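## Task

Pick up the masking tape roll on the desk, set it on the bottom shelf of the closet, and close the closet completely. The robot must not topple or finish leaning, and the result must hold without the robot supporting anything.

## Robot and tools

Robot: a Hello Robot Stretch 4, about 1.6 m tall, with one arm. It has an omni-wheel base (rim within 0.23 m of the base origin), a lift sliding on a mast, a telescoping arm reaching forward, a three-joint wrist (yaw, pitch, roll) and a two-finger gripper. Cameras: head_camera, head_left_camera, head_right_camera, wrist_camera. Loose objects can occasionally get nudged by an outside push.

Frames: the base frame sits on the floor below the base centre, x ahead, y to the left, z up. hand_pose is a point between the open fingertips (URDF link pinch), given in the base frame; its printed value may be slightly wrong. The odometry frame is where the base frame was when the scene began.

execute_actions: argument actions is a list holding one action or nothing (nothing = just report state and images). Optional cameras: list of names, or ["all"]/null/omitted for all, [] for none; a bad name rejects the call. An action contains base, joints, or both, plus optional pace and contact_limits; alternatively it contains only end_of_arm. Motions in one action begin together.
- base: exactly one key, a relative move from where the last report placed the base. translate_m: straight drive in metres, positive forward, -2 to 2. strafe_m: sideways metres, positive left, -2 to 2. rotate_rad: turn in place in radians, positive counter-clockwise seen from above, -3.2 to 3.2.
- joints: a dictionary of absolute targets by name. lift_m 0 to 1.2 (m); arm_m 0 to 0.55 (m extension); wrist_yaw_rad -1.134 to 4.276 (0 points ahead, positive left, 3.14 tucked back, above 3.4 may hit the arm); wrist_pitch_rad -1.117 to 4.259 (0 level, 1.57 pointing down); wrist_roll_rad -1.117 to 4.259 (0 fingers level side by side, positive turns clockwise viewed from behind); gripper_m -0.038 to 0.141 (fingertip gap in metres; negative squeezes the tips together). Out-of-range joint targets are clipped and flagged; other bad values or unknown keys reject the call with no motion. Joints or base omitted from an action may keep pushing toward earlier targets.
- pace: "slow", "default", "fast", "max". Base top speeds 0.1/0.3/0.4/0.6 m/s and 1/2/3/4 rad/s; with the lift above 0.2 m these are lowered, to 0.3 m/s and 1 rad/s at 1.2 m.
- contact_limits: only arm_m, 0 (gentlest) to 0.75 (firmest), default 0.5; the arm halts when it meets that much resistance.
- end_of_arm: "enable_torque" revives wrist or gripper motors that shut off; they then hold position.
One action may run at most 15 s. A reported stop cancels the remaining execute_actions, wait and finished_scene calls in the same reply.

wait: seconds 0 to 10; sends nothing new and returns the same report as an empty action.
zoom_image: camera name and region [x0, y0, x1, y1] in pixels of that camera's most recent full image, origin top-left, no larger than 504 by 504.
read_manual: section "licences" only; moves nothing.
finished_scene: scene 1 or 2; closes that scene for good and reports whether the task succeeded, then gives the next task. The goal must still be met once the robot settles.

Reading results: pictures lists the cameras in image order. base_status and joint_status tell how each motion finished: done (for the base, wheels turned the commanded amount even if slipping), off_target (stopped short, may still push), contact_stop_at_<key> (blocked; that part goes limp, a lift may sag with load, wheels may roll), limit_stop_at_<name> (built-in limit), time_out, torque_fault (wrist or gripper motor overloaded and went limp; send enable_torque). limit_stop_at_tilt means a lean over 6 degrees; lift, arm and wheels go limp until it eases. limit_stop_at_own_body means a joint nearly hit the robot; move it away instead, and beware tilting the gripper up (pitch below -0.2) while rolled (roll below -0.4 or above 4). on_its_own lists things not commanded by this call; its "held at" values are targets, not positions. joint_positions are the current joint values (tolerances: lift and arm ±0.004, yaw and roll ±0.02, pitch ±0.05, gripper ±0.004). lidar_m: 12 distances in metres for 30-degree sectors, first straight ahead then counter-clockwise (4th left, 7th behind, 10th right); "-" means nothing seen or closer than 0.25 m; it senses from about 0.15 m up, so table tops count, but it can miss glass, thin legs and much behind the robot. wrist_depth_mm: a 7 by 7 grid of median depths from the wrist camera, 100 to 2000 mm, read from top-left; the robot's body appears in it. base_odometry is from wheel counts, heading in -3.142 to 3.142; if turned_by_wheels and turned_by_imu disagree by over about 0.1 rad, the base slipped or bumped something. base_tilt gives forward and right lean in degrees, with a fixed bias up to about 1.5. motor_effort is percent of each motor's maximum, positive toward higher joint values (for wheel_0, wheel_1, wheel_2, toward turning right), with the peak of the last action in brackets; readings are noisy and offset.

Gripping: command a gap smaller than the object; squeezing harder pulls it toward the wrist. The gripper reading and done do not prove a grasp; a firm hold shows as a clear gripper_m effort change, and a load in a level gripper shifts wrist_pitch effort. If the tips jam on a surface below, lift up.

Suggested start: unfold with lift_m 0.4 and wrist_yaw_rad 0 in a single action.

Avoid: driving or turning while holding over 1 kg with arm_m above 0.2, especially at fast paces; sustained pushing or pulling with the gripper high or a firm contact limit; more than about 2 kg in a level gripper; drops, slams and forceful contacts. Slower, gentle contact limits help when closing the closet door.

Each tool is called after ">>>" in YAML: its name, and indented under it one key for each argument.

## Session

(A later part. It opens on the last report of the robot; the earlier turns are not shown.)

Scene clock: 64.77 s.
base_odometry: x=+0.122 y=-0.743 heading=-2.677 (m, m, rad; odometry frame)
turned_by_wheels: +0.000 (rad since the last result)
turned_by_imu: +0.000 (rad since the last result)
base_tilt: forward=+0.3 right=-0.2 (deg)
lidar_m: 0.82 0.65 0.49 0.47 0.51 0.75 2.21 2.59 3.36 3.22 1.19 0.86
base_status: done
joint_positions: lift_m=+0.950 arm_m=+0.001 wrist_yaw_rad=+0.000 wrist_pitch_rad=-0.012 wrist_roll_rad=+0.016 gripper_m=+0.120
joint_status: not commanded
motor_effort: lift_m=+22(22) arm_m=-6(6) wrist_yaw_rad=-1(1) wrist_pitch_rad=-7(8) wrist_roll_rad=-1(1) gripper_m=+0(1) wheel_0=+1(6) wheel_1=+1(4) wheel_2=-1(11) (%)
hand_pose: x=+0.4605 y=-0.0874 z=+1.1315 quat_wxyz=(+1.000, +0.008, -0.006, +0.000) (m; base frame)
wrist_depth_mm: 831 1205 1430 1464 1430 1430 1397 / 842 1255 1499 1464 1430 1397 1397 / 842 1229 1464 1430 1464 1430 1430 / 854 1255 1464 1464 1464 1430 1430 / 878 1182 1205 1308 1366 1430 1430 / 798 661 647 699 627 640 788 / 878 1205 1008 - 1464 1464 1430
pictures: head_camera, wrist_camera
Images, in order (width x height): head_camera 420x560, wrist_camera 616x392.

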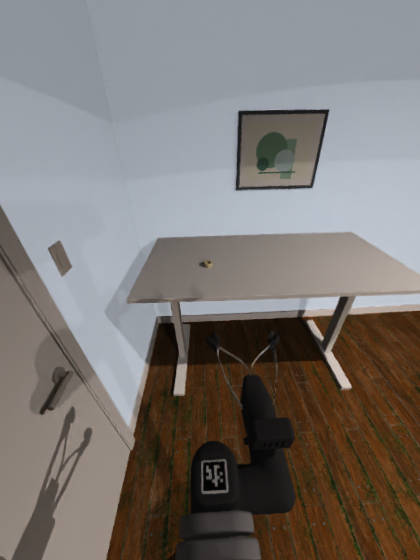

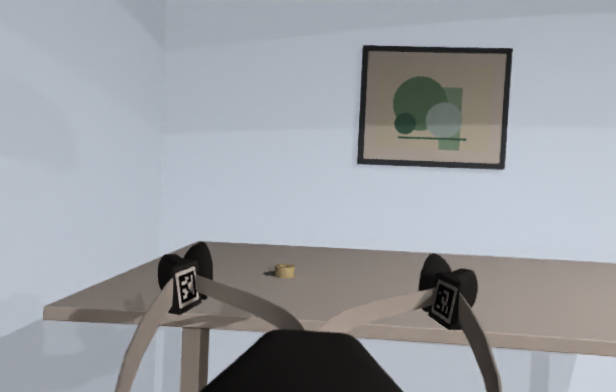

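>>> execute_actions:
  actions:
    - {"base":{"strafe_m":0.076},"joints":{"wrist_pitch_rad":0.35,"lift_m":0.95}}
  cameras: []

>>> execute_actions:
  actions:
    - {"base":{"translate_m":0.3},"joints":{"arm_m":0.25}}
  cameras: ["wrist_camera","head_camera"]

Scene clock: 66.17 s.
base_odometry: x=+0.156 y=-0.811 heading=-2.677 (m, m, rad; odometry frame)
turned_by_wheels: +0.000 (rad since the last result)
turned_by_imu: +0.001 (rad since the last result)
base_tilt: forward=+0.4 right=-0.4 (deg)
lidar_m: 0.82 0.57 0.42 0.40 0.43 0.65 1.82 2.57 3.44 3.28 1.20 0.86
base_status: done
joint_positions: lift_m=+0.950 arm_m=+0.001 wrist_yaw_rad=+0.000 wrist_pitch_rad=+0.352 wrist_roll_rad=+0.016 gripper_m=+0.120
joint_status: all done
motor_effort: lift_m=+21(20) arm_m=-6(6) wrist_yaw_rad=+0(1) wrist_pitch_rad=-5(6) wrist_roll_rad=-1(1) gripper_m=-1(2) wheel_0=+0(9) wheel_1=+0(11) wheel_2=+0(1) (%)
hand_pose: x=+0.4428 y=-0.0874 z=+1.0287 quat_wxyz=(+0.985, +0.008, +0.175, -0.001) (m; base frame)
wrist_depth_mm: 741 1060 1336 1308 1308 1281 1281 / 741 1078 1397 1397 1397 1366 1336 / 741 904 831 854 878 904 917 / 741 1025 1499 1576 1576 1537 676 / 750 1118 1182 1708 1661 1661 1618 / 768 991 1229 1756 1708 1661 1756 / 768 1060 1464 - 1499 1537 1464
pictures: none
No camera images: the call's "cameras" was empty. Leave "cameras" out to get every camera's image.

Scene clock: 68.63 s.
base_odometry: x=-0.112 y=-0.945 heading=-2.677 (m, m, rad; odometry frame)
turned_by_wheels: +0.000 (rad since the last result)
turned_by_imu: +0.001 (rad since the last result)
base_tilt: forward=+0.4 right=-0.3 (deg)
lidar_m: 0.54 0.56 0.39 0.39 0.44 0.63 1.78 2.88 3.44 3.31 0.78 0.58
base_status: done
joint_positions: lift_m=+0.950 arm_m=+0.249 wrist_yaw_rad=+0.000 wrist_pitch_rad=+0.352 wrist_roll_rad=+0.016 gripper_m=+0.120
joint_status: all done
motor_effort: lift_m=+21(21) arm_m=+6(7) wrist_yaw_rad=-1(0) wrist_pitch_rad=-6(6) wrist_roll_rad=-1(1) gripper_m=-1(1) wheel_0=+3(6) wheel_1=+3(7) wheel_2=-1(10) (%)
hand_pose: x=+0.6906 y=-0.0874 z=+1.0286 quat_wxyz=(+0.985, +0.008, +0.175, -0.001) (m; base frame)
wrist_depth_mm: 723 820 809 798 788 788 778 / 741 878 854 854 831 842 820 / 732 891 820 878 866 854 854 / 549 517 525 539 544 554 564 / 377 379 384 384 394 399 407 / 300 290 281 307 286 290 319 / 250 243 260 - 257 257 262
pictures: head_camera, wrist_camera
Images, in order (width x height): head_camera 420x560, wrist_camera 616x392.

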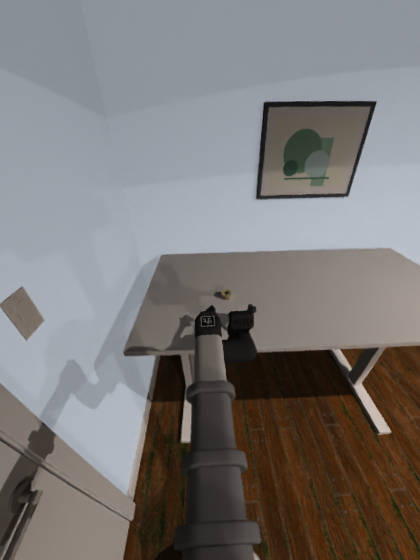

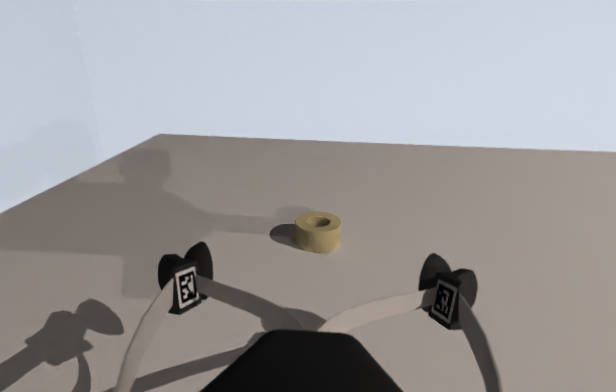

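>>> execute_actions:
  actions:
    - {"joints":{"arm_m":0.38,"lift_m":0.93},"pace":"slow"}
  cameras: ["wrist_camera"]

Scene clock: 71.33 s.
base_odometry: x=-0.112 y=-0.945 heading=-2.677 (m, m, rad; odometry frame)
turned_by_wheels: +0.000 (rad since the last result)
turned_by_imu: +0.001 (rad since the last result)
base_tilt: forward=+0.3 right=-0.3 (deg)
lidar_m: 0.52 0.57 0.35 0.39 0.44 0.62 1.83 2.86 3.43 3.30 0.77 0.56
base_status: not commanded
joint_positions: lift_m=+0.930 arm_m=+0.379 wrist_yaw_rad=+0.000 wrist_pitch_rad=+0.352 wrist_roll_rad=+0.016 gripper_m=+0.120
joint_status: all done
motor_effort: lift_m=+17(19) arm_m=+6(6) wrist_yaw_rad=-1(0) wrist_pitch_rad=-7(6) wrist_roll_rad=-1(1) gripper_m=+0(3) wheel_0=+3(3) wheel_1=+3(3) wheel_2=-1(1) (%)
hand_pose: x=+0.8206 y=-0.0874 z=+1.0089 quat_wxyz=(+0.985, +0.008, +0.175, -0.001) (m; base frame)
wrist_depth_mm: 699 691 691 683 676 676 661 / 732 732 723 723 715 707 691 / 732 750 750 750 741 741 732 / 459 466 477 484 492 500 508 / 342 345 349 351 355 359 368 / 271 263 254 255 258 263 286 / 226 220 235 - 232 233 236
pictures: wrist_camera
Images, in order (width x height): wrist_camera 616x392.

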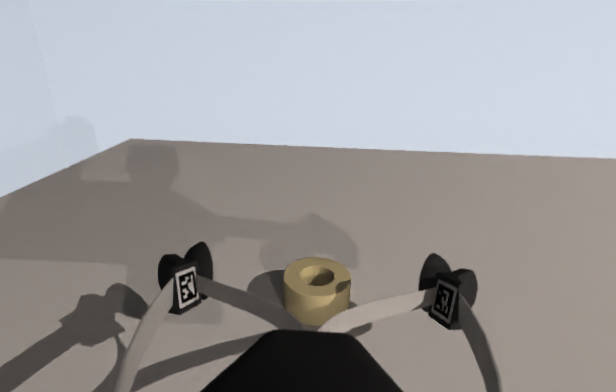

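>>> execute_actions:
  actions:
    - {"joints":{"arm_m":0.445,"lift_m":0.908},"pace":"slow"}
  cameras: ["wrist_camera","head_camera"]

Scene clock: 73.33 s.
base_odometry: x=-0.112 y=-0.945 heading=-2.677 (m, m, rad; odometry frame)
turned_by_wheels: +0.000 (rad since the last result)
turned_by_imu: +0.001 (rad since the last result)
base_tilt: forward=+0.2 right=-0.2 (deg)
lidar_m: 0.54 0.57 0.38 0.38 0.43 0.61 1.81 2.90 3.43 3.30 0.80 0.57
base_status: not commanded
joint_positions: lift_m=+0.908 arm_m=+0.444 wrist_yaw_rad=+0.000 wrist_pitch_rad=+0.352 wrist_roll_rad=+0.016 gripper_m=+0.120
joint_status: all done
motor_effort: lift_m=+17(17) arm_m=+6(6) wrist_yaw_rad=+0(0) wrist_pitch_rad=-6(6) wrist_roll_rad=-1(1) gripper_m=-3(1) wheel_0=+3(3) wheel_1=+3(4) wheel_2=-1(1) (%)
hand_pose: x=+0.8856 y=-0.0874 z=+0.9869 quat_wxyz=(+0.985, +0.008, +0.175, -0.001) (m; base frame)
wrist_depth_mm: 640 640 627 621 615 609 609 / 676 668 668 654 647 634 640 / 699 640 654 676 683 661 668 / 404 410 418 424 430 436 445 / 300 304 304 309 312 319 322 / 238 230 223 214 227 231 252 / 198 192 206 - 204 204 208
pictures: head_camera, wrist_camera
Images, in order (width x height): head_camera 420x560, wrist_camera 616x392.

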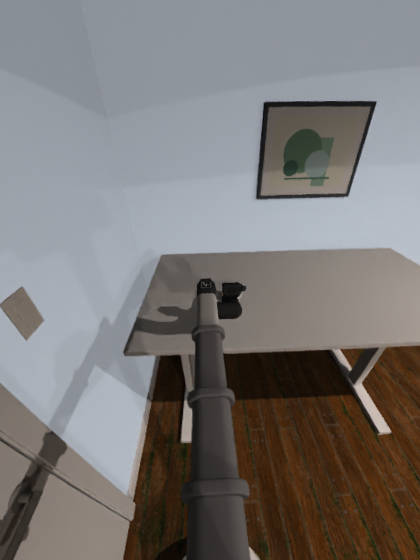

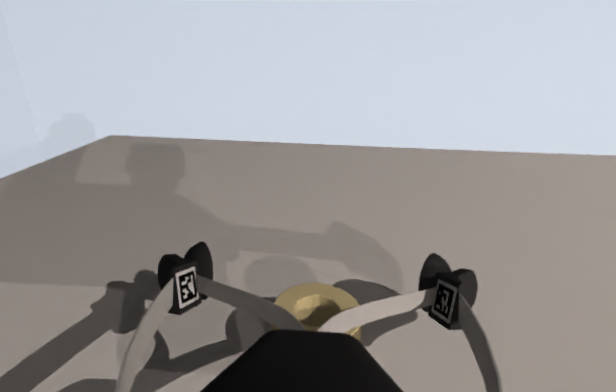

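>>> execute_actions:
  actions:
    - {"joints":{"arm_m":0.44,"lift_m":0.888},"pace":"slow"}
  cameras: ["wrist_camera"]

Scene clock: 74.33 s.
base_odometry: x=-0.112 y=-0.945 heading=-2.677 (m, m, rad; odometry frame)
turned_by_wheels: +0.000 (rad since the last result)
turned_by_imu: +0.000 (rad since the last result)
base_tilt: forward=+0.2 right=-0.2 (deg)
lidar_m: 0.53 0.56 0.38 0.39 0.42 0.61 1.82 2.91 3.42 3.30 0.79 0.57
base_status: not commanded
joint_positions: lift_m=+0.889 arm_m=+0.441 wrist_yaw_rad=-0.001 wrist_pitch_rad=+0.342 wrist_roll_rad=+0.016 gripper_m=+0.120
joint_status: all done
motor_effort: lift_m=+13(18) arm_m=-5(8) wrist_yaw_rad=+4(4) wrist_pitch_rad=+23(22) wrist_roll_rad=-1(1) gripper_m=+0(1) wheel_0=+3(3) wheel_1=+3(3) wheel_2=-1(1) (%)
hand_pose: x=+0.8834 y=-0.0878 z=+0.9700 quat_wxyz=(+0.985, +0.008, +0.170, -0.002) (m; base frame)
wrist_depth_mm: 640 634 634 621 621 615 609 / 676 668 668 661 654 647 634 / 676 621 640 676 676 668 668 / 382 387 394 404 410 418 424 / 278 282 285 290 293 297 303 / 220 213 206 187 209 213 234 / 183 183 191 - 188 183 192
pictures: wrist_camera
Images, in order (width x height): wrist_camera 616x392.

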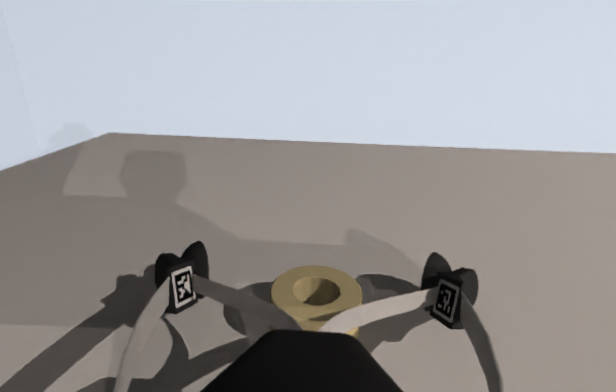

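Tips touch the desk; raise slightly and close.

>>> execute_actions:
  actions:
    - {"joints":{"lift_m":0.897},"pace":"slow"}
  cameras: []

>>> execute_actions:
  actions:
    - {"joints":{"gripper_m":-0.01}}
  cameras: ["wrist_camera"]

>>> execute_actions:
  actions:
    - {"joints":{"lift_m":0.96},"pace":"slow"}
  cameras: ["wrist_camera"]

Scene clock: 75.13 s.
base_odometry: x=-0.112 y=-0.945 heading=-2.677 (m, m, rad; odometry frame)
turned_by_wheels: +0.000 (rad since the last result)
turned_by_imu: +0.000 (rad since the last result)
base_tilt: forward=+0.4 right=-0.3 (deg)
lidar_m: 0.53 0.56 0.39 0.38 0.42 0.63 1.80 2.88 3.42 3.27 0.78 0.57
base_status: not commanded
joint_positions: lift_m=+0.897 arm_m=+0.441 wrist_yaw_rad=+0.000 wrist_pitch_rad=+0.350 wrist_roll_rad=+0.016 gripper_m=+0.120
joint_status: all done
motor_effort: lift_m=+22(23) arm_m=-5(5) wrist_yaw_rad=+0(3) wrist_pitch_rad=-1(23) wrist_roll_rad=-1(1) gripper_m=-1(2) wheel_0=+3(3) wheel_1=+4(3) wheel_2=-1(1) (%)
hand_pose: x=+0.8827 y=-0.0874 z=+0.9760 quat_wxyz=(+0.985, +0.008, +0.174, -0.001) (m; base frame)
wrist_depth_mm: 647 634 634 627 621 615 609 / 668 676 661 654 647 647 640 / 676 603 615 634 683 661 668 / 377 384 392 399 402 410 418 / 281 283 286 287 293 297 301 / 224 215 209 190 212 216 237 / 185 180 193 - 191 191 195
pictures: none
No camera images: the call's "cameras" was empty. Leave "cameras" out to get every camera's image.

Scene clock: 77.27 s.
base_odometry: x=-0.112 y=-0.945 heading=-2.677 (m, m, rad; odometry frame)
turned_by_wheels: +0.000 (rad since the last result)
turned_by_imu: +0.001 (rad since the last result)
base_tilt: forward=+0.3 right=-0.3 (deg)
lidar_m: 0.53 0.57 0.40 0.40 0.42 0.59 1.82 2.89 3.43 3.29 0.76 0.56
base_status: not commanded
joint_positions: lift_m=+0.897 arm_m=+0.441 wrist_yaw_rad=+0.000 wrist_pitch_rad=+0.352 wrist_roll_rad=+0.016 gripper_m=-0.009
joint_status: all done
motor_effort: lift_m=+22(22) arm_m=-5(5) wrist_yaw_rad=+1(1) wrist_pitch_rad=-6(6) wrist_roll_rad=-1(1) gripper_m=-17(18) wheel_0=+3(3) wheel_1=+3(3) wheel_2=-1(1) (%)
hand_pose: x=+0.8825 y=-0.0875 z=+0.9756 quat_wxyz=(+0.985, +0.008, +0.175, -0.001) (m; base frame)
wrist_depth_mm: 647 640 627 634 615 615 609 / 676 676 661 661 654 640 640 / 676 585 609 627 668 668 661 / 375 379 387 392 399 407 413 / 279 281 283 287 291 294 300 / 222 222 187 190 184 232 235 / 184 179 191 - 189 179 193
pictures: wrist_camera
Images, in order (width x height): wrist_camera 616x392.

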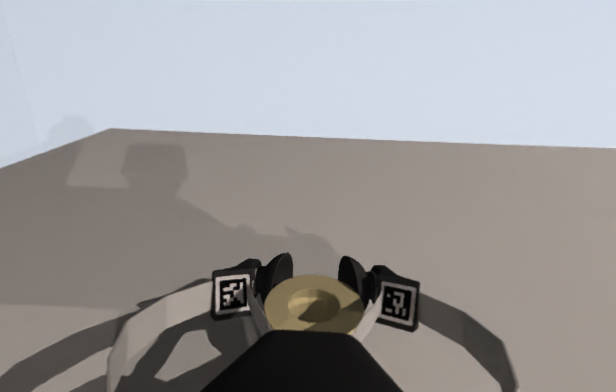

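Scene clock: 78.67 s.
base_odometry: x=-0.112 y=-0.945 heading=-2.677 (m, m, rad; odometry frame)
turned_by_wheels: +0.000 (rad since the last result)
turned_by_imu: +0.000 (rad since the last result)
base_tilt: forward=+0.2 right=-0.3 (deg)
lidar_m: 0.54 0.59 0.38 0.39 0.45 0.61 1.82 2.89 3.42 3.29 0.77 0.54
base_status: not commanded
joint_positions: lift_m=+0.960 arm_m=+0.441 wrist_yaw_rad=+0.000 wrist_pitch_rad=+0.352 wrist_roll_rad=+0.016 gripper_m=-0.009
joint_status: all done
motor_effort: lift_m=+22(22) arm_m=-5(5) wrist_yaw_rad=+0(0) wrist_pitch_rad=-6(6) wrist_roll_rad=-1(1) gripper_m=-16(18) wheel_0=+3(3) wheel_1=+3(4) wheel_2=-1(1) (%)
hand_pose: x=+0.8825 y=-0.0875 z=+1.0385 quat_wxyz=(+0.985, +0.008, +0.175, -0.001) (m; base frame)
wrist_depth_mm: 647 640 634 621 621 615 609 / 676 676 668 654 654 647 640 / 715 715 707 699 699 683 676 / 654 539 554 559 569 585 591 / 394 402 404 407 413 418 424 / 315 315 186 191 184 329 332 / 262 253 272 - 268 253 274
pictures: wrist_camera
Images, in order (width x height): wrist_camera 616x392.

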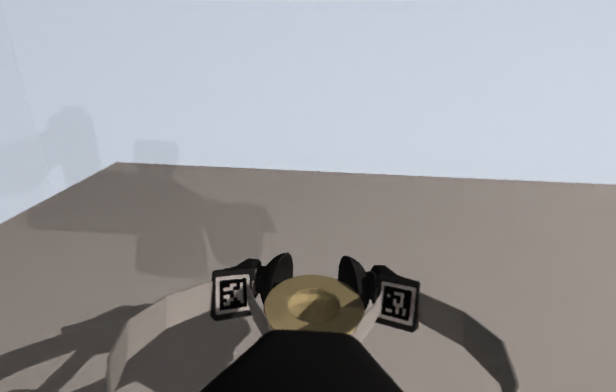

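>>> execute_actions:
  actions:
    - {"joints":{"arm_m":0.0}}
  cameras: []

>>> execute_actions:
  actions:
    - {"base":{"translate_m":-0.4}}
  cameras: []

>>> execute_actions:
  actions:
    - {"base":{"rotate_rad":-3.105},"joints":{"lift_m":0.6}}
  cameras: []

>>> execute_actions:
  actions:
    - {"base":{"strafe_m":0.68}}
  cameras: []

>>> execute_actions:
  actions:
    - {"base":{"translate_m":1.2}}

Scene clock: 81.27 s.
base_odometry: x=-0.112 y=-0.945 heading=-2.677 (m, m, rad; odometry frame)
turned_by_wheels: +0.000 (rad since the last result)
turned_by_imu: +0.001 (rad since the last result)
base_tilt: forward=+0.3 right=-0.4 (deg)
lidar_m: 0.53 0.58 0.38 0.38 0.42 0.60 1.80 2.85 3.45 3.30 0.76 0.56
base_status: not commanded
joint_positions: lift_m=+0.960 arm_m=+0.001 wrist_yaw_rad=+0.000 wrist_pitch_rad=+0.353 wrist_roll_rad=+0.016 gripper_m=-0.009
joint_status: all done
motor_effort: lift_m=+22(22) arm_m=-7(9) wrist_yaw_rad=+1(0) wrist_pitch_rad=-7(7) wrist_roll_rad=-1(1) gripper_m=-19(19) wheel_0=+3(3) wheel_1=+3(3) wheel_2=-1(1) (%)
hand_pose: x=+0.4427 y=-0.0874 z=+1.0383 quat_wxyz=(+0.984, +0.008, +0.175, -0.001) (m; base frame)
wrist_depth_mm: 723 1025 1042 1042 1025 1008 1008 / 741 1078 1098 1118 1098 1078 1078 / 732 960 878 891 917 946 960 / 654 544 554 564 569 580 597 / 399 404 410 413 418 424 430 / 759 991 187 191 183 366 368 / 768 1138 1430 - 1430 1430 1430
pictures: none
No camera images: the call's "cameras" was empty. Leave "cameras" out to get every camera's image.

Scene clock: 84.10 s.
base_odometry: x=+0.246 y=-0.766 heading=-2.677 (m, m, rad; odometry frame)
turned_by_wheels: +0.000 (rad since the last result)
turned_by_imu: +0.001 (rad since the last result)
base_tilt: forward=+0.2 right=-0.4 (deg)
lidar_m: 0.92 0.59 0.43 0.41 0.43 0.63 1.84 2.47 3.42 3.28 1.34 0.95
base_status: done
joint_positions: lift_m=+0.960 arm_m=+0.001 wrist_yaw_rad=+0.000 wrist_pitch_rad=+0.353 wrist_roll_rad=+0.016 gripper_m=-0.009
joint_status: not commanded
motor_effort: lift_m=+22(23) arm_m=-6(6) wrist_yaw_rad=-1(0) wrist_pitch_rad=-8(8) wrist_roll_rad=-1(1) gripper_m=-17(17) wheel_0=-2(7) wheel_1=-3(9) wheel_2=+0(12) (%)
hand_pose: x=+0.4427 y=-0.0874 z=+1.0384 quat_wxyz=(+0.984, +0.008, +0.175, -0.001) (m; base frame)
wrist_depth_mm: 741 1060 1430 1397 1397 1397 1366 / 750 1078 1464 1499 1464 1464 1430 / 741 946 866 904 917 931 960 / 750 1078 1661 1708 1661 1618 1618 / 759 1118 1661 1756 1756 1756 1661 / 768 991 187 191 184 1808 1756 / 778 1160 1464 - 1537 1430 1430
pictures: none
No camera images: the call's "cameras" was empty. Leave "cameras" out to get every camera's image.

Scene clock: 87.20 s.
base_odometry: x=+0.246 y=-0.766 heading=+0.502 (m, m, rad; odometry frame)
turned_by_wheels: -3.104 (rad since the last result)
turned_by_imu: -3.142 (rad since the last result)
base_tilt: forward=+0.2 right=-0.3 (deg)
lidar_m: 2.02 2.47 3.40 3.28 1.30 0.97 0.93 0.61 0.44 0.40 0.42 0.65
base_status: done
joint_positions: lift_m=+0.600 arm_m=+0.001 wrist_yaw_rad=+0.000 wrist_pitch_rad=+0.353 wrist_roll_rad=+0.016 gripper_m=-0.009
joint_status: all done
motor_effort: lift_m=+18(20) arm_m=-6(6) wrist_yaw_rad=-1(1) wrist_pitch_rad=-8(8) wrist_roll_rad=-1(1) gripper_m=-17(18) wheel_0=+3(8) wheel_1=+3(7) wheel_2=+3(8) (%)
hand_pose: x=+0.4428 y=-0.0874 z=+0.6787 quat_wxyz=(+0.984, +0.008, +0.175, -0.001) (m; base frame)
wrist_depth_mm: 1983 1983 - - - 931 597 / - - - - - 960 603 / - - - - - 931 615 / - - - - 1921 904 609 / 1537 1537 1576 1576 1537 891 597 / 1182 1205 187 190 183 768 591 / 1008 976 1025 - 1042 715 591
pictures: none
No camera images: the call's "cameras" was empty. Leave "cameras" out to get every camera's image.

Scene clock: 90.80 s.
base_odometry: x=-0.082 y=-0.170 heading=+0.502 (m, m, rad; odometry frame)
turned_by_wheels: +0.000 (rad since the last result)
turned_by_imu: +0.003 (rad since the last result)
base_tilt: forward=+0.2 right=-0.2 (deg)
lidar_m: 2.26 2.39 2.64 2.59 2.38 0.95 0.89 0.97 1.13 1.09 1.18 1.63
base_status: done
joint_positions: lift_m=+0.600 arm_m=+0.001 wrist_yaw_rad=+0.000 wrist_pitch_rad=+0.353 wrist_roll_rad=+0.016 gripper_m=-0.009
joint_status: not commanded
motor_effort: lift_m=+18(18) arm_m=-6(6) wrist_yaw_rad=-1(1) wrist_pitch_rad=-8(8) wrist_roll_rad=-2(1) gripper_m=-18(18) wheel_0=+0(10) wheel_1=+1(11) wheel_2=+0(1) (%)
hand_pose: x=+0.4428 y=-0.0874 z=+0.6787 quat_wxyz=(+0.984, +0.008, +0.175, -0.001) (m; base frame)
wrist_depth_mm: 1983 1983 - - 1921 - 1708 / - - - - - - 1708 / - - - - - - 1708 / - - - - - - 1708 / 1537 1537 1576 1618 1576 1618 1537 / 1205 1205 187 191 184 1255 1281 / 1008 991 1042 - 1025 976 1060
pictures: none
No camera images: the call's "cameras" was empty. Leave "cameras" out to get every camera's image.

Scene clock: 96.27 s.
base_odometry: x=+0.970 y=+0.408 heading=+0.502 (m, m, rad; odometry frame)
turned_by_wheels: +0.000 (rad since the last result)
turned_by_imu: +0.000 (rad since the last result)
base_tilt: forward=+0.3 right=-0.4 (deg)
lidar_m: 1.13 1.17 1.58 2.56 2.70 3.03 2.45 1.59 1.18 1.11 1.17 1.05
base_status: done
joint_positions: lift_m=+0.600 arm_m=+0.001 wrist_yaw_rad=+0.000 wrist_pitch_rad=+0.353 wrist_roll_rad=+0.016 gripper_m=-0.009
joint_status: not commanded
motor_effort: lift_m=+18(18) arm_m=-6(6) wrist_yaw_rad=+0(1) wrist_pitch_rad=-8(7) wrist_roll_rad=-1(1) gripper_m=-17(17) wheel_0=+3(6) wheel_1=+2(8) wheel_2=-1(9) (%)
hand_pose: x=+0.4427 y=-0.0874 z=+0.6787 quat_wxyz=(+0.984, +0.008, +0.175, -0.001) (m; base frame)
wrist_depth_mm: 831 854 866 1537 1397 741 1397 / 878 904 904 1499 1537 788 1464 / 931 931 976 1464 1336 820 1576 / 991 1008 1025 1708 1661 891 1618 / 1060 1060 1098 1576 946 960 1576 / 1118 1138 187 191 183 1160 1281 / 1008 960 1042 - 1042 960 1042
pictures: head_camera, head_left_camera, head_right_camera, wrist_camera
Images, in order (width x height): head_camera 420x560, head_left_camera 420x672, head_right_camera 420x672, wrist_camera 616x392.

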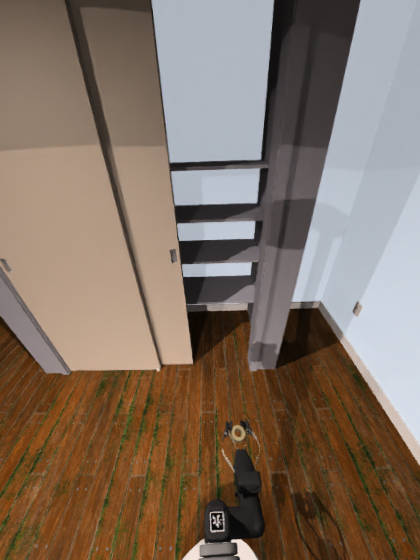

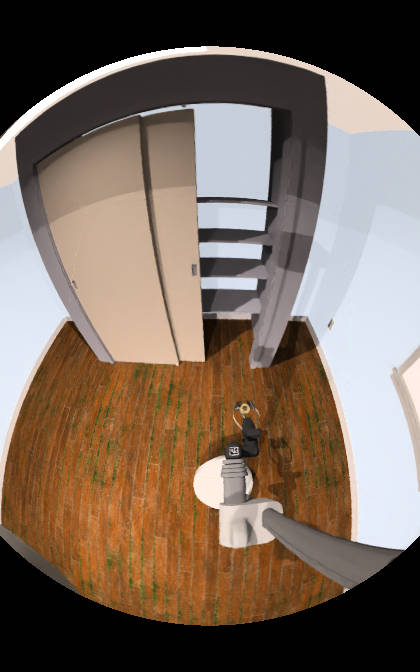

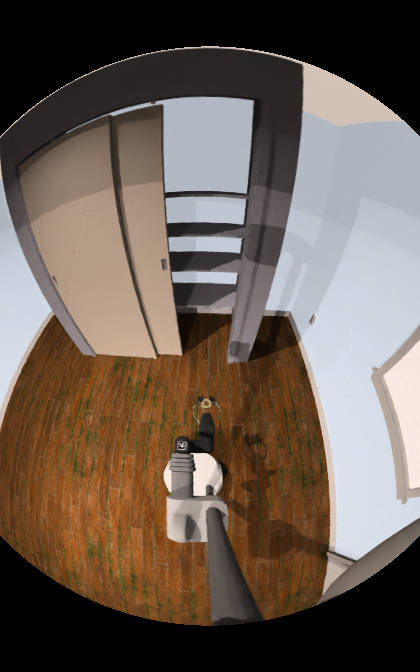

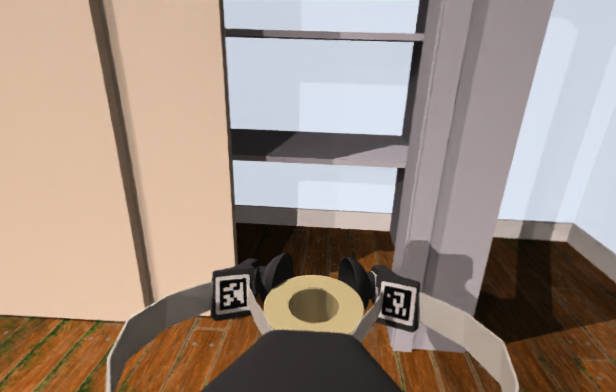

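>>> execute_actions:
  actions:
    - {"base":{"translate_m":0.4},"joints":{"lift_m":0.48,"arm_m":0.2}}
  cameras: ["wrist_camera","head_camera"]

Scene clock: 99.30 s.
base_odometry: x=+1.321 y=+0.600 heading=+0.502 (m, m, rad; odometry frame)
turned_by_wheels: +0.000 (rad since the last result)
turned_by_imu: +0.001 (rad since the last result)
base_tilt: forward=+0.3 right=-0.2 (deg)
lidar_m: 0.75 0.76 1.00 2.55 2.69 3.38 3.37 1.66 1.20 1.13 1.23 0.72
base_status: done
joint_positions: lift_m=+0.480 arm_m=+0.199 wrist_yaw_rad=+0.000 wrist_pitch_rad=+0.353 wrist_roll_rad=+0.016 gripper_m=-0.009
joint_status: all done
motor_effort: lift_m=+18(21) arm_m=+6(5) wrist_yaw_rad=-1(1) wrist_pitch_rad=-7(7) wrist_roll_rad=-1(1) gripper_m=-18(16) wheel_0=+1(6) wheel_1=+1(5) wheel_2=+1(11) (%)
hand_pose: x=+0.6406 y=-0.0874 z=+0.5588 quat_wxyz=(+0.984, +0.008, +0.175, -0.001) (m; base frame)
wrist_depth_mm: 312 917 917 904 891 798 517 / 315 976 976 946 931 788 512 / 330 904 931 946 960 768 508 / 351 1118 691 691 715 647 349 / 373 1182 1160 1138 1098 741 345 / 399 418 186 190 183 634 342 / 430 798 891 - 878 413 340
pictures: head_camera, wrist_camera
Images, in order (width x height): head_camera 420x560, wrist_camera 616x392.

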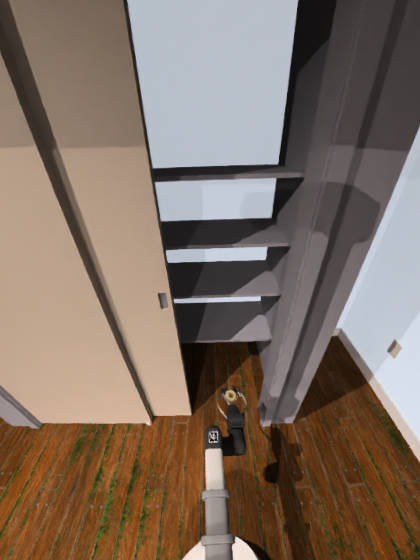

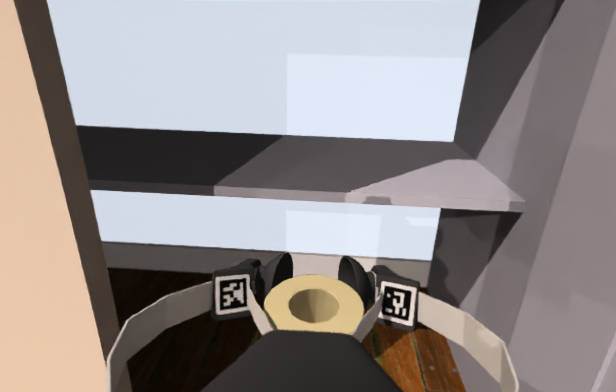

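>>> execute_actions:
  actions:
    - {"base":{"translate_m":0.2},"joints":{"lift_m":0.44,"arm_m":0.3}}
  cameras: []

>>> execute_actions:
  actions:
    - {"joints":{"arm_m":0.54},"pace":"slow"}
  cameras: ["wrist_camera","head_camera"]

Scene clock: 101.53 s.
base_odometry: x=+1.496 y=+0.697 heading=+0.503 (m, m, rad; odometry frame)
turned_by_wheels: +0.000 (rad since the last result)
turned_by_imu: +0.001 (rad since the last result)
base_tilt: forward=+0.3 right=-0.3 (deg)
lidar_m: 0.56 0.53 0.73 2.51 2.66 3.63 3.57 1.65 1.20 1.14 0.66 0.54
base_status: done
joint_positions: lift_m=+0.440 arm_m=+0.299 wrist_yaw_rad=+0.000 wrist_pitch_rad=+0.353 wrist_roll_rad=+0.016 gripper_m=-0.009
joint_status: all done
motor_effort: lift_m=+18(14) arm_m=+6(8) wrist_yaw_rad=-1(0) wrist_pitch_rad=-7(7) wrist_roll_rad=-1(1) gripper_m=-19(18) wheel_0=+3(7) wheel_1=+1(8) wheel_2=-1(12) (%)
hand_pose: x=+0.7406 y=-0.0874 z=+0.5188 quat_wxyz=(+0.984, +0.008, +0.175, -0.001) (m; base frame)
wrist_depth_mm: 654 647 634 621 609 609 535 / 691 683 668 647 647 634 530 / 715 707 691 683 676 654 521 / 466 469 480 492 496 504 477 / 345 349 351 357 362 366 370 / 878 866 187 190 183 317 319 / 798 768 820 - 820 615 500
pictures: none
No camera images: the call's "cameras" was empty. Leave "cameras" out to get every camera's image.

Scene clock: 105.20 s.
base_odometry: x=+1.496 y=+0.697 heading=+0.503 (m, m, rad; odometry frame)
turned_by_wheels: +0.000 (rad since the last result)
turned_by_imu: +0.001 (rad since the last result)
base_tilt: forward=+0.4 right=-0.3 (deg)
lidar_m: 0.55 0.55 0.73 2.53 2.68 3.65 3.59 1.68 1.22 1.16 0.65 0.54
base_status: not commanded
joint_positions: lift_m=+0.440 arm_m=+0.539 wrist_yaw_rad=+0.000 wrist_pitch_rad=+0.353 wrist_roll_rad=+0.016 gripper_m=-0.009
joint_status: all done
motor_effort: lift_m=+18(18) arm_m=+6(7) wrist_yaw_rad=+0(0) wrist_pitch_rad=-8(7) wrist_roll_rad=-1(2) gripper_m=-19(17) wheel_0=+3(3) wheel_1=+2(2) wheel_2=-1(0) (%)
hand_pose: x=+0.9805 y=-0.0874 z=+0.5188 quat_wxyz=(+0.984, +0.008, +0.175, -0.001) (m; base frame)
wrist_depth_mm: 421 413 407 399 397 387 384 / 445 436 430 424 415 410 402 / 469 462 455 449 439 430 427 / 466 469 473 462 459 455 445 / 345 349 351 357 359 366 373 / 274 276 187 190 183 286 291 / 229 221 237 - 236 221 239
pictures: head_camera, wrist_camera
Images, in order (width x height): head_camera 420x560, wrist_camera 616x392.

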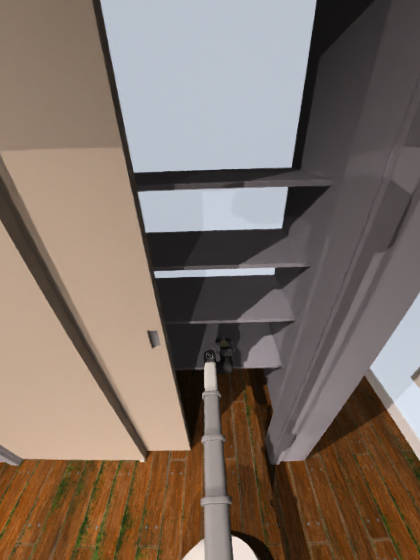

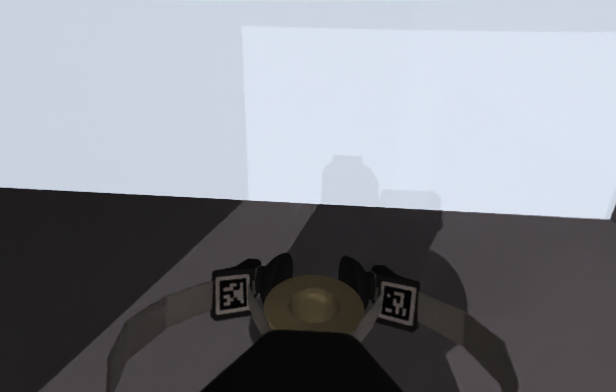

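>>> execute_actions:
  actions:
    - {"joints":{"lift_m":0.409},"pace":"slow"}
  cameras: []

>>> execute_actions:
  actions:
    - {"joints":{"gripper_m":0.12}}
  cameras: ["wrist_camera"]

>>> execute_actions:
  actions:
    - {"joints":{"lift_m":0.43},"pace":"slow"}
  cameras: []

>>> execute_actions:
  actions:
    - {"joints":{"arm_m":0.0}}
  cameras: ["wrist_camera","head_camera"]

Scene clock: 106.47 s.
base_odometry: x=+1.496 y=+0.697 heading=+0.503 (m, m, rad; odometry frame)
turned_by_wheels: +0.000 (rad since the last result)
turned_by_imu: +0.000 (rad since the last result)
base_tilt: forward=+0.2 right=-0.1 (deg)
lidar_m: 0.57 0.55 0.74 2.54 2.67 3.64 3.59 1.64 1.18 1.14 0.67 0.54
base_status: not commanded
joint_positions: lift_m=+0.409 arm_m=+0.539 wrist_yaw_rad=+0.000 wrist_pitch_rad=+0.353 wrist_roll_rad=+0.016 gripper_m=-0.009
joint_status: all done
motor_effort: lift_m=+17(14) arm_m=+6(6) wrist_yaw_rad=-1(1) wrist_pitch_rad=-7(7) wrist_roll_rad=-1(1) gripper_m=-18(17) wheel_0=+3(3) wheel_1=+2(2) wheel_2=-1(1) (%)
hand_pose: x=+0.9805 y=-0.0874 z=+0.4878 quat_wxyz=(+0.984, +0.008, +0.175, -0.001) (m; base frame)
wrist_depth_mm: 418 413 407 397 392 389 384 / 445 436 430 421 415 410 402 / 469 462 455 445 439 433 424 / 387 394 399 404 413 418 427 / 287 290 294 296 300 304 309 / 229 229 187 191 183 239 242 / 190 185 198 - 196 184 199
pictures: none
No camera images: the call's "cameras" was empty. Leave "cameras" out to get every camera's image.

Scene clock: 108.60 s.
base_odometry: x=+1.496 y=+0.697 heading=+0.503 (m, m, rad; odometry frame)
turned_by_wheels: +0.000 (rad since the last result)
turned_by_imu: +0.001 (rad since the last result)
base_tilt: forward=+0.2 right=-0.3 (deg)
lidar_m: 0.57 0.55 0.71 2.54 2.67 3.65 3.57 1.65 1.19 1.13 0.66 0.55
base_status: not commanded
joint_positions: lift_m=+0.409 arm_m=+0.539 wrist_yaw_rad=+0.000 wrist_pitch_rad=+0.353 wrist_roll_rad=+0.016 gripper_m=+0.120
joint_status: all done
motor_effort: lift_m=+18(17) arm_m=+6(6) wrist_yaw_rad=+0(0) wrist_pitch_rad=-7(8) wrist_roll_rad=-1(1) gripper_m=-1(17) wheel_0=+3(3) wheel_1=+2(2) wheel_2=-1(1) (%)
hand_pose: x=+0.9805 y=-0.0874 z=+0.4878 quat_wxyz=(+0.984, +0.008, +0.175, -0.001) (m; base frame)
wrist_depth_mm: 421 413 407 397 394 389 384 / 445 436 427 421 418 410 402 / 473 462 455 449 439 433 427 / 387 392 399 407 413 421 427 / 289 290 294 297 301 306 307 / 229 221 213 204 213 221 242 / 191 185 198 - 196 196 200
pictures: wrist_camera
Images, in order (width x height): wrist_camera 616x392.

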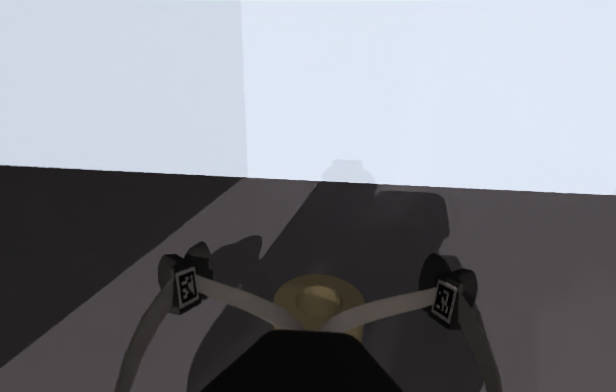

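Scene clock: 109.53 s.
base_odometry: x=+1.496 y=+0.697 heading=+0.503 (m, m, rad; odometry frame)
turned_by_wheels: +0.000 (rad since the last result)
turned_by_imu: +0.000 (rad since the last result)
base_tilt: forward=+0.4 right=-0.4 (deg)
lidar_m: 0.56 0.55 0.74 2.54 2.65 3.64 3.58 1.64 1.23 1.16 0.65 0.55
base_status: not commanded
joint_positions: lift_m=+0.430 arm_m=+0.539 wrist_yaw_rad=+0.000 wrist_pitch_rad=+0.353 wrist_roll_rad=+0.016 gripper_m=+0.120
joint_status: all done
motor_effort: lift_m=+23(20) arm_m=+6(6) wrist_yaw_rad=-1(1) wrist_pitch_rad=-7(7) wrist_roll_rad=-1(1) gripper_m=+1(0) wheel_0=+3(3) wheel_1=+2(2) wheel_2=-1(1) (%)
hand_pose: x=+0.9805 y=-0.0874 z=+0.5084 quat_wxyz=(+0.984, +0.008, +0.175, -0.001) (m; base frame)
wrist_depth_mm: 418 413 404 399 394 387 384 / 442 436 427 421 415 410 402 / 473 466 452 449 436 433 427 / 436 445 455 459 455 449 445 / 327 327 334 336 342 345 349 / 259 250 242 228 245 250 273 / 216 209 224 - 222 223 226
pictures: none
No camera images: the call's "cameras" was empty. Leave "cameras" out to get every camera's image.

Scene clock: 112.17 s.
base_odometry: x=+1.496 y=+0.697 heading=+0.503 (m, m, rad; odometry frame)
turned_by_wheels: +0.000 (rad since the last result)
turned_by_imu: +0.001 (rad since the last result)
base_tilt: forward=+0.2 right=-0.2 (deg)
lidar_m: 0.57 0.55 0.74 2.54 2.70 3.63 3.55 1.63 1.18 1.14 0.64 0.53
base_status: not commanded
joint_positions: lift_m=+0.430 arm_m=+0.001 wrist_yaw_rad=+0.000 wrist_pitch_rad=+0.352 wrist_roll_rad=+0.016 gripper_m=+0.120
joint_status: all done
motor_effort: lift_m=+23(22) arm_m=-6(7) wrist_yaw_rad=+0(1) wrist_pitch_rad=-7(8) wrist_roll_rad=-1(1) gripper_m=-1(1) wheel_0=+3(3) wheel_1=+1(2) wheel_2=-1(1) (%)
hand_pose: x=+0.4428 y=-0.0874 z=+0.5084 quat_wxyz=(+0.984, +0.008, +0.175, -0.001) (m; base frame)
wrist_depth_mm: 314 931 931 904 891 809 521 / 315 991 960 946 946 788 512 / 330 707 723 732 759 691 504 / 349 1118 1098 1078 1060 699 347 / 370 1138 1160 1098 1118 691 343 / 397 424 878 960 891 634 342 / 430 452 820 - 809 676 338
pictures: head_camera, wrist_camera
Images, in order (width x height): head_camera 420x560, wrist_camera 616x392.

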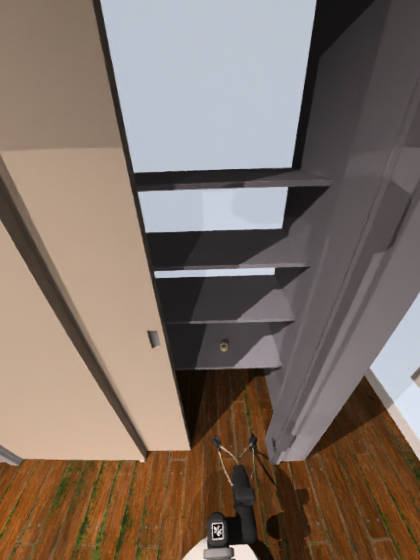

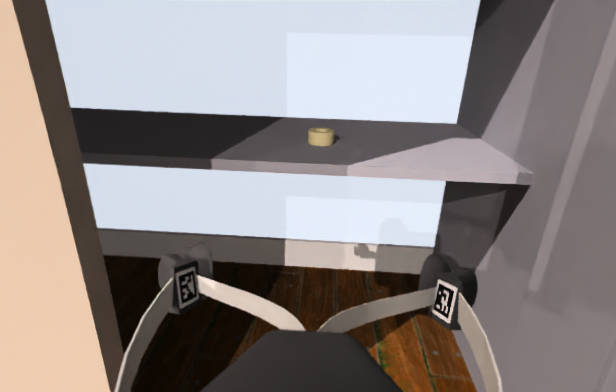

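>>> execute_actions:
  actions:
    - {"base":{"translate_m":-0.3},"joints":{"lift_m":0.85,"wrist_pitch_rad":-0.012,"gripper_m":0.05,"wrist_yaw_rad":0.3}}
  cameras: []

>>> execute_actions:
  actions:
    - {"base":{"strafe_m":0.22},"joints":{"arm_m":0.35}}
  cameras: ["wrist_camera","head_camera"]

Scene clock: 115.10 s.
base_odometry: x=+1.233 y=+0.552 heading=+0.503 (m, m, rad; odometry frame)
turned_by_wheels: +0.000 (rad since the last result)
turned_by_imu: +0.001 (rad since the last result)
base_tilt: forward=+0.2 right=-0.4 (deg)
lidar_m: 0.83 0.84 1.16 2.55 2.69 3.32 3.26 1.60 1.18 1.14 1.23 0.79
base_status: done
joint_positions: lift_m=+0.850 arm_m=+0.001 wrist_yaw_rad=+0.300 wrist_pitch_rad=-0.009 wrist_roll_rad=+0.016 gripper_m=+0.050
joint_status: all done
motor_effort: lift_m=+22(22) arm_m=-6(6) wrist_yaw_rad=+1(6) wrist_pitch_rad=-7(13) wrist_roll_rad=-1(1) gripper_m=-2(6) wheel_0=-3(7) wheel_1=-1(7) wheel_2=+2(9) (%)
hand_pose: x=+0.4734 y=+0.0017 z=+1.0307 quat_wxyz=(+0.989, +0.008, -0.003, +0.149) (m; base frame)
wrist_depth_mm: 788 707 691 654 960 866 788 / 788 715 699 661 1229 1138 1025 / 798 715 699 654 1229 1160 1098 / 798 715 699 668 1255 1138 960 / 809 715 707 1008 1205 1138 1025 / 798 723 197 661 190 866 820 / 798 732 715 - 1255 1138 1008
pictures: none
No camera images: the call's "cameras" was empty. Leave "cameras" out to get every camera's image.

Scene clock: 117.27 s.
base_odometry: x=+1.127 y=+0.745 heading=+0.503 (m, m, rad; odometry frame)
turned_by_wheels: +0.000 (rad since the last result)
turned_by_imu: +0.001 (rad since the last result)
base_tilt: forward=+0.2 right=-0.3 (deg)
lidar_m: 0.81 0.82 1.20 2.32 2.45 3.29 3.26 1.92 1.40 1.34 1.45 0.92
base_status: done
joint_positions: lift_m=+0.850 arm_m=+0.349 wrist_yaw_rad=+0.300 wrist_pitch_rad=-0.010 wrist_roll_rad=+0.016 gripper_m=+0.050
joint_status: all done
motor_effort: lift_m=+22(22) arm_m=+6(7) wrist_yaw_rad=-1(2) wrist_pitch_rad=-6(8) wrist_roll_rad=-1(1) gripper_m=-2(5) wheel_0=+0(9) wheel_1=+1(9) wheel_2=+0(1) (%)
hand_pose: x=+0.8212 y=+0.0018 z=+1.0308 quat_wxyz=(+0.989, +0.008, -0.004, +0.150) (m; base frame)
wrist_depth_mm: 294 312 291 267 244 798 768 / 294 315 293 267 244 842 788 / 296 315 293 267 245 809 768 / 297 315 294 267 245 831 788 / 298 317 296 268 255 842 788 / 300 319 196 266 189 768 778 / 300 315 300 - 244 488 539
pictures: head_camera, wrist_camera
Images, in order (width x height): head_camera 420x560, wrist_camera 616x392.

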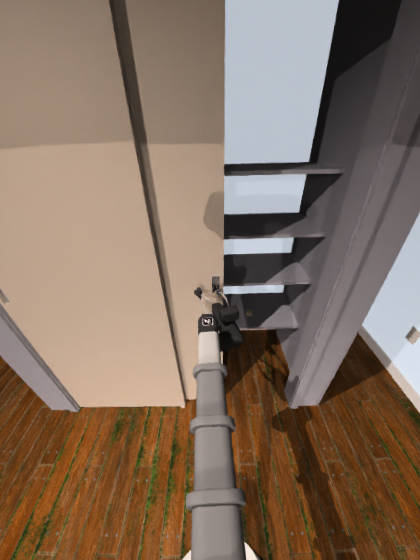

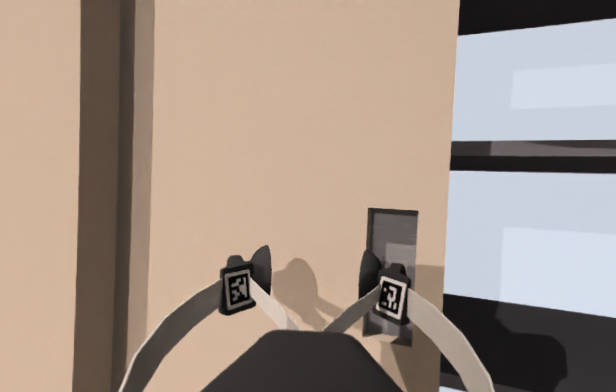

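>>> execute_actions:
  actions:
    - {"joints":{"arm_m":0.45},"contact_limits":{"arm_m":0.15},"pace":"slow"}
  cameras: ["wrist_camera"]

Scene clock: 118.93 s.
base_odometry: x=+1.127 y=+0.745 heading=+0.502 (m, m, rad; odometry frame)
turned_by_wheels: +0.000 (rad since the last result)
turned_by_imu: +0.000 (rad since the last result)
base_tilt: forward=+0.2 right=-0.4 (deg)
lidar_m: 0.82 0.83 1.17 2.33 2.45 3.31 3.23 1.90 1.41 1.35 1.47 0.92
base_status: not commanded
joint_positions: lift_m=+0.850 arm_m=+0.380 wrist_yaw_rad=+0.298 wrist_pitch_rad=-0.010 wrist_roll_rad=+0.016 gripper_m=+0.050
joint_status: arm_m contact_stop (moved +0.031 of +0.101)
on_its_own: arm_m is slack since a contact_stop (your +0.450 is given up)
motor_effort: lift_m=+22(22) arm_m=+0(15) wrist_yaw_rad=+4(40) wrist_pitch_rad=-5(8) wrist_roll_rad=-1(1) gripper_m=-1(4) wheel_0=+0(0) wheel_1=+1(2) wheel_2=-6(12) (%)
contact_limits: arm_m 0.15
hand_pose: x=+0.8527 y=+0.0012 z=+1.0309 quat_wxyz=(+0.989, +0.008, -0.004, +0.149) (m; base frame)
wrist_depth_mm: 260 283 256 234 217 788 750 / 263 285 258 235 218 820 759 / 263 286 258 236 219 580 539 / 264 286 259 236 220 820 759 / 265 289 259 238 220 820 759 / 266 289 196 234 191 768 741 / 268 290 266 - 232 484 539
pictures: wrist_camera
Images, in order (width x height): wrist_camera 616x392.

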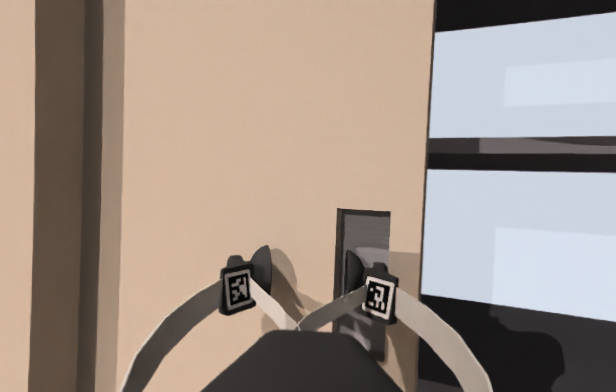

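Right tip seems caught in the recess. Push right.

>>> execute_actions:
  actions:
    - {"base":{"strafe_m":-0.2},"pace":"slow"}
  cameras: ["wrist_camera","head_camera"]

Scene clock: 122.13 s.
base_odometry: x=+1.223 y=+0.570 heading=+0.503 (m, m, rad; odometry frame)
turned_by_wheels: +0.001 (rad since the last result)
turned_by_imu: +0.003 (rad since the last result)
base_tilt: forward=+0.3 right=-0.3 (deg)
lidar_m: 0.81 0.88 1.19 2.52 2.67 3.32 2.77 1.64 1.20 1.14 1.21 0.81
base_status: done
joint_positions: lift_m=+0.850 arm_m=+0.380 wrist_yaw_rad=+0.306 wrist_pitch_rad=-0.010 wrist_roll_rad=+0.016 gripper_m=+0.050
joint_status: not commanded
on_its_own: arm_m is slack since a contact_stop (your +0.450 is given up); wrist_yaw_rad is at rest, and its effort (-17) is outside its rest range (-13 to +13)
motor_effort: lift_m=+22(22) arm_m=+0(0) wrist_yaw_rad=-17(23) wrist_pitch_rad=-5(6) wrist_roll_rad=-1(1) gripper_m=-3(2) wheel_0=+11(13) wheel_1=+4(3) wheel_2=-3(9) (%)
hand_pose: x=+0.8525 y=+0.0035 z=+1.0309 quat_wxyz=(+0.988, +0.008, -0.004, +0.152) (m; base frame)
wrist_depth_mm: 315 281 252 229 216 788 741 / 315 281 252 229 217 809 750 / 317 282 253 230 218 580 539 / 319 283 254 233 219 809 750 / 319 285 251 236 233 820 759 / 319 285 197 231 186 778 741 / 320 276 259 - 238 492 539
pictures: head_camera, wrist_camera
Images, in order (width x height): head_camera 420x560, wrist_camera 616x392.

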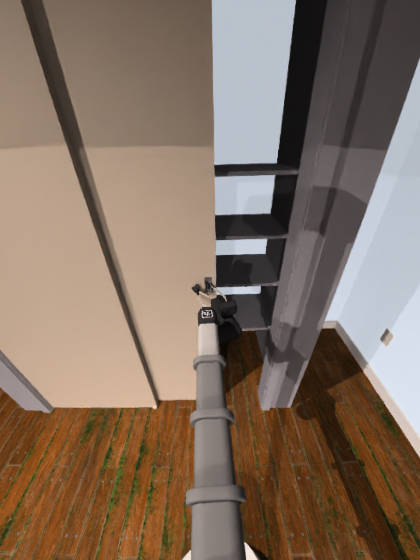

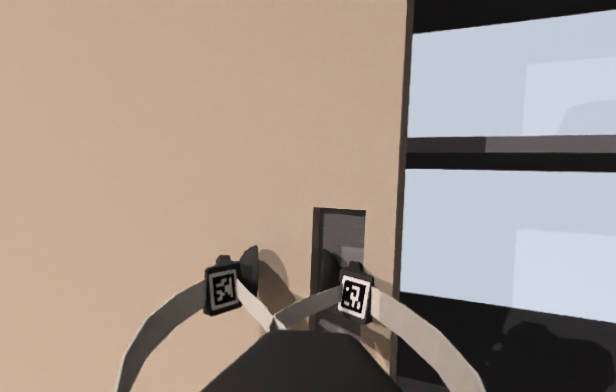

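>>> execute_actions:
  actions:
    - {"base":{"strafe_m":-0.17},"pace":"slow"}
  cameras: ["wrist_camera","head_camera"]

Scene clock: 125.03 s.
base_odometry: x=+1.305 y=+0.421 heading=+0.504 (m, m, rad; odometry frame)
turned_by_wheels: +0.001 (rad since the last result)
turned_by_imu: +0.002 (rad since the last result)
base_tilt: forward=+0.2 right=-0.4 (deg)
lidar_m: 0.75 0.85 1.15 2.69 2.84 3.33 3.26 1.43 0.99 0.97 1.08 0.79
base_status: done
joint_positions: lift_m=+0.850 arm_m=+0.375 wrist_yaw_rad=+0.306 wrist_pitch_rad=-0.010 wrist_roll_rad=+0.016 gripper_m=+0.050
joint_status: not commanded
on_its_own: arm_m is slack since a contact_stop (your +0.450 is given up); wrist_yaw_rad is at rest, and its effort (-18) is outside its rest range (-13 to +13)
motor_effort: lift_m=+22(22) arm_m=+0(0) wrist_yaw_rad=-18(34) wrist_pitch_rad=-5(6) wrist_roll_rad=-1(1) gripper_m=-3(4) wheel_0=+9(17) wheel_1=+3(5) wheel_2=-3(3) (%)
hand_pose: x=+0.8470 y=+0.0036 z=+1.0310 quat_wxyz=(+0.988, +0.008, -0.004, +0.152) (m; base frame)
wrist_depth_mm: 314 281 252 229 216 798 699 / 317 282 253 229 217 809 732 / 320 282 254 229 218 585 530 / 319 285 254 233 219 809 707 / 320 285 251 237 232 809 683 / 322 285 197 232 186 768 647 / 322 277 260 - 237 492 525
pictures: head_camera, wrist_camera
Images, in order (width x height): head_camera 420x560, wrist_camera 616x392.

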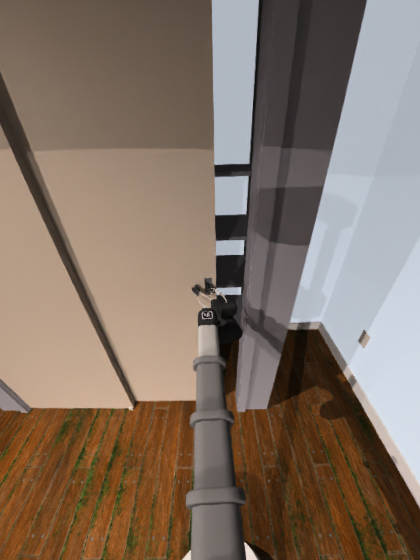

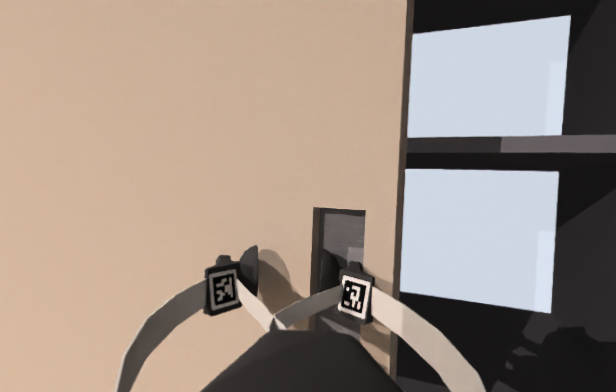

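>>> execute_actions:
  actions:
    - {"base":{"strafe_m":-0.09},"pace":"slow"}
  cameras: ["wrist_camera","head_camera"]

Scene clock: 127.10 s.
base_odometry: x=+1.348 y=+0.342 heading=+0.504 (m, m, rad; odometry frame)
turned_by_wheels: +0.001 (rad since the last result)
turned_by_imu: +0.002 (rad since the last result)
base_tilt: forward=+0.2 right=-0.2 (deg)
lidar_m: 0.75 0.87 1.15 2.79 2.91 3.29 2.83 1.26 0.94 0.87 0.98 0.78
base_status: done
joint_positions: lift_m=+0.850 arm_m=+0.371 wrist_yaw_rad=+0.306 wrist_pitch_rad=-0.010 wrist_roll_rad=+0.016 gripper_m=+0.050
joint_status: not commanded
on_its_own: arm_m is slack since a contact_stop (your +0.450 is given up); wrist_yaw_rad is at rest, and its effort (-17) is outside its rest range (-13 to +13)
motor_effort: lift_m=+22(22) arm_m=+0(0) wrist_yaw_rad=-17(34) wrist_pitch_rad=-5(6) wrist_roll_rad=-1(1) gripper_m=-3(2) wheel_0=+9(18) wheel_1=+3(6) wheel_2=-4(5) (%)
hand_pose: x=+0.8438 y=+0.0035 z=+1.0310 quat_wxyz=(+0.988, +0.008, -0.004, +0.152) (m; base frame)
wrist_depth_mm: 315 281 253 229 216 204 117 / 317 282 253 229 218 176 117 / 319 282 254 230 218 156 117 / 319 283 255 234 219 141 117 / 320 285 251 237 233 136 118 / 322 286 197 233 186 136 118 / 322 277 260 - 234 121 118
pictures: head_camera, wrist_camera
Images, in order (width x height): head_camera 420x560, wrist_camera 616x392.

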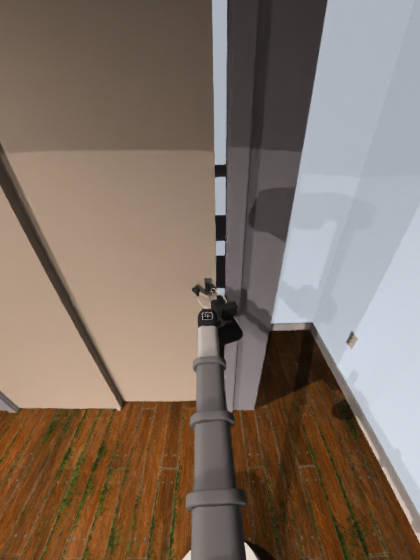

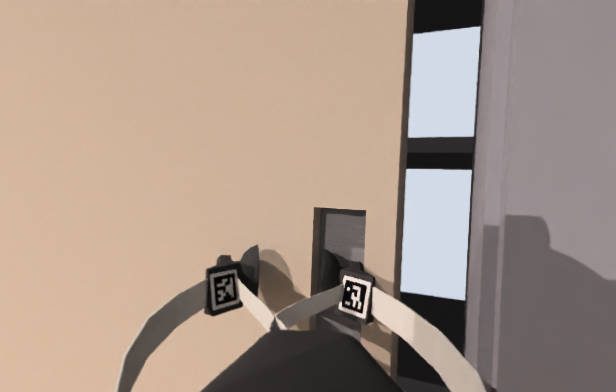

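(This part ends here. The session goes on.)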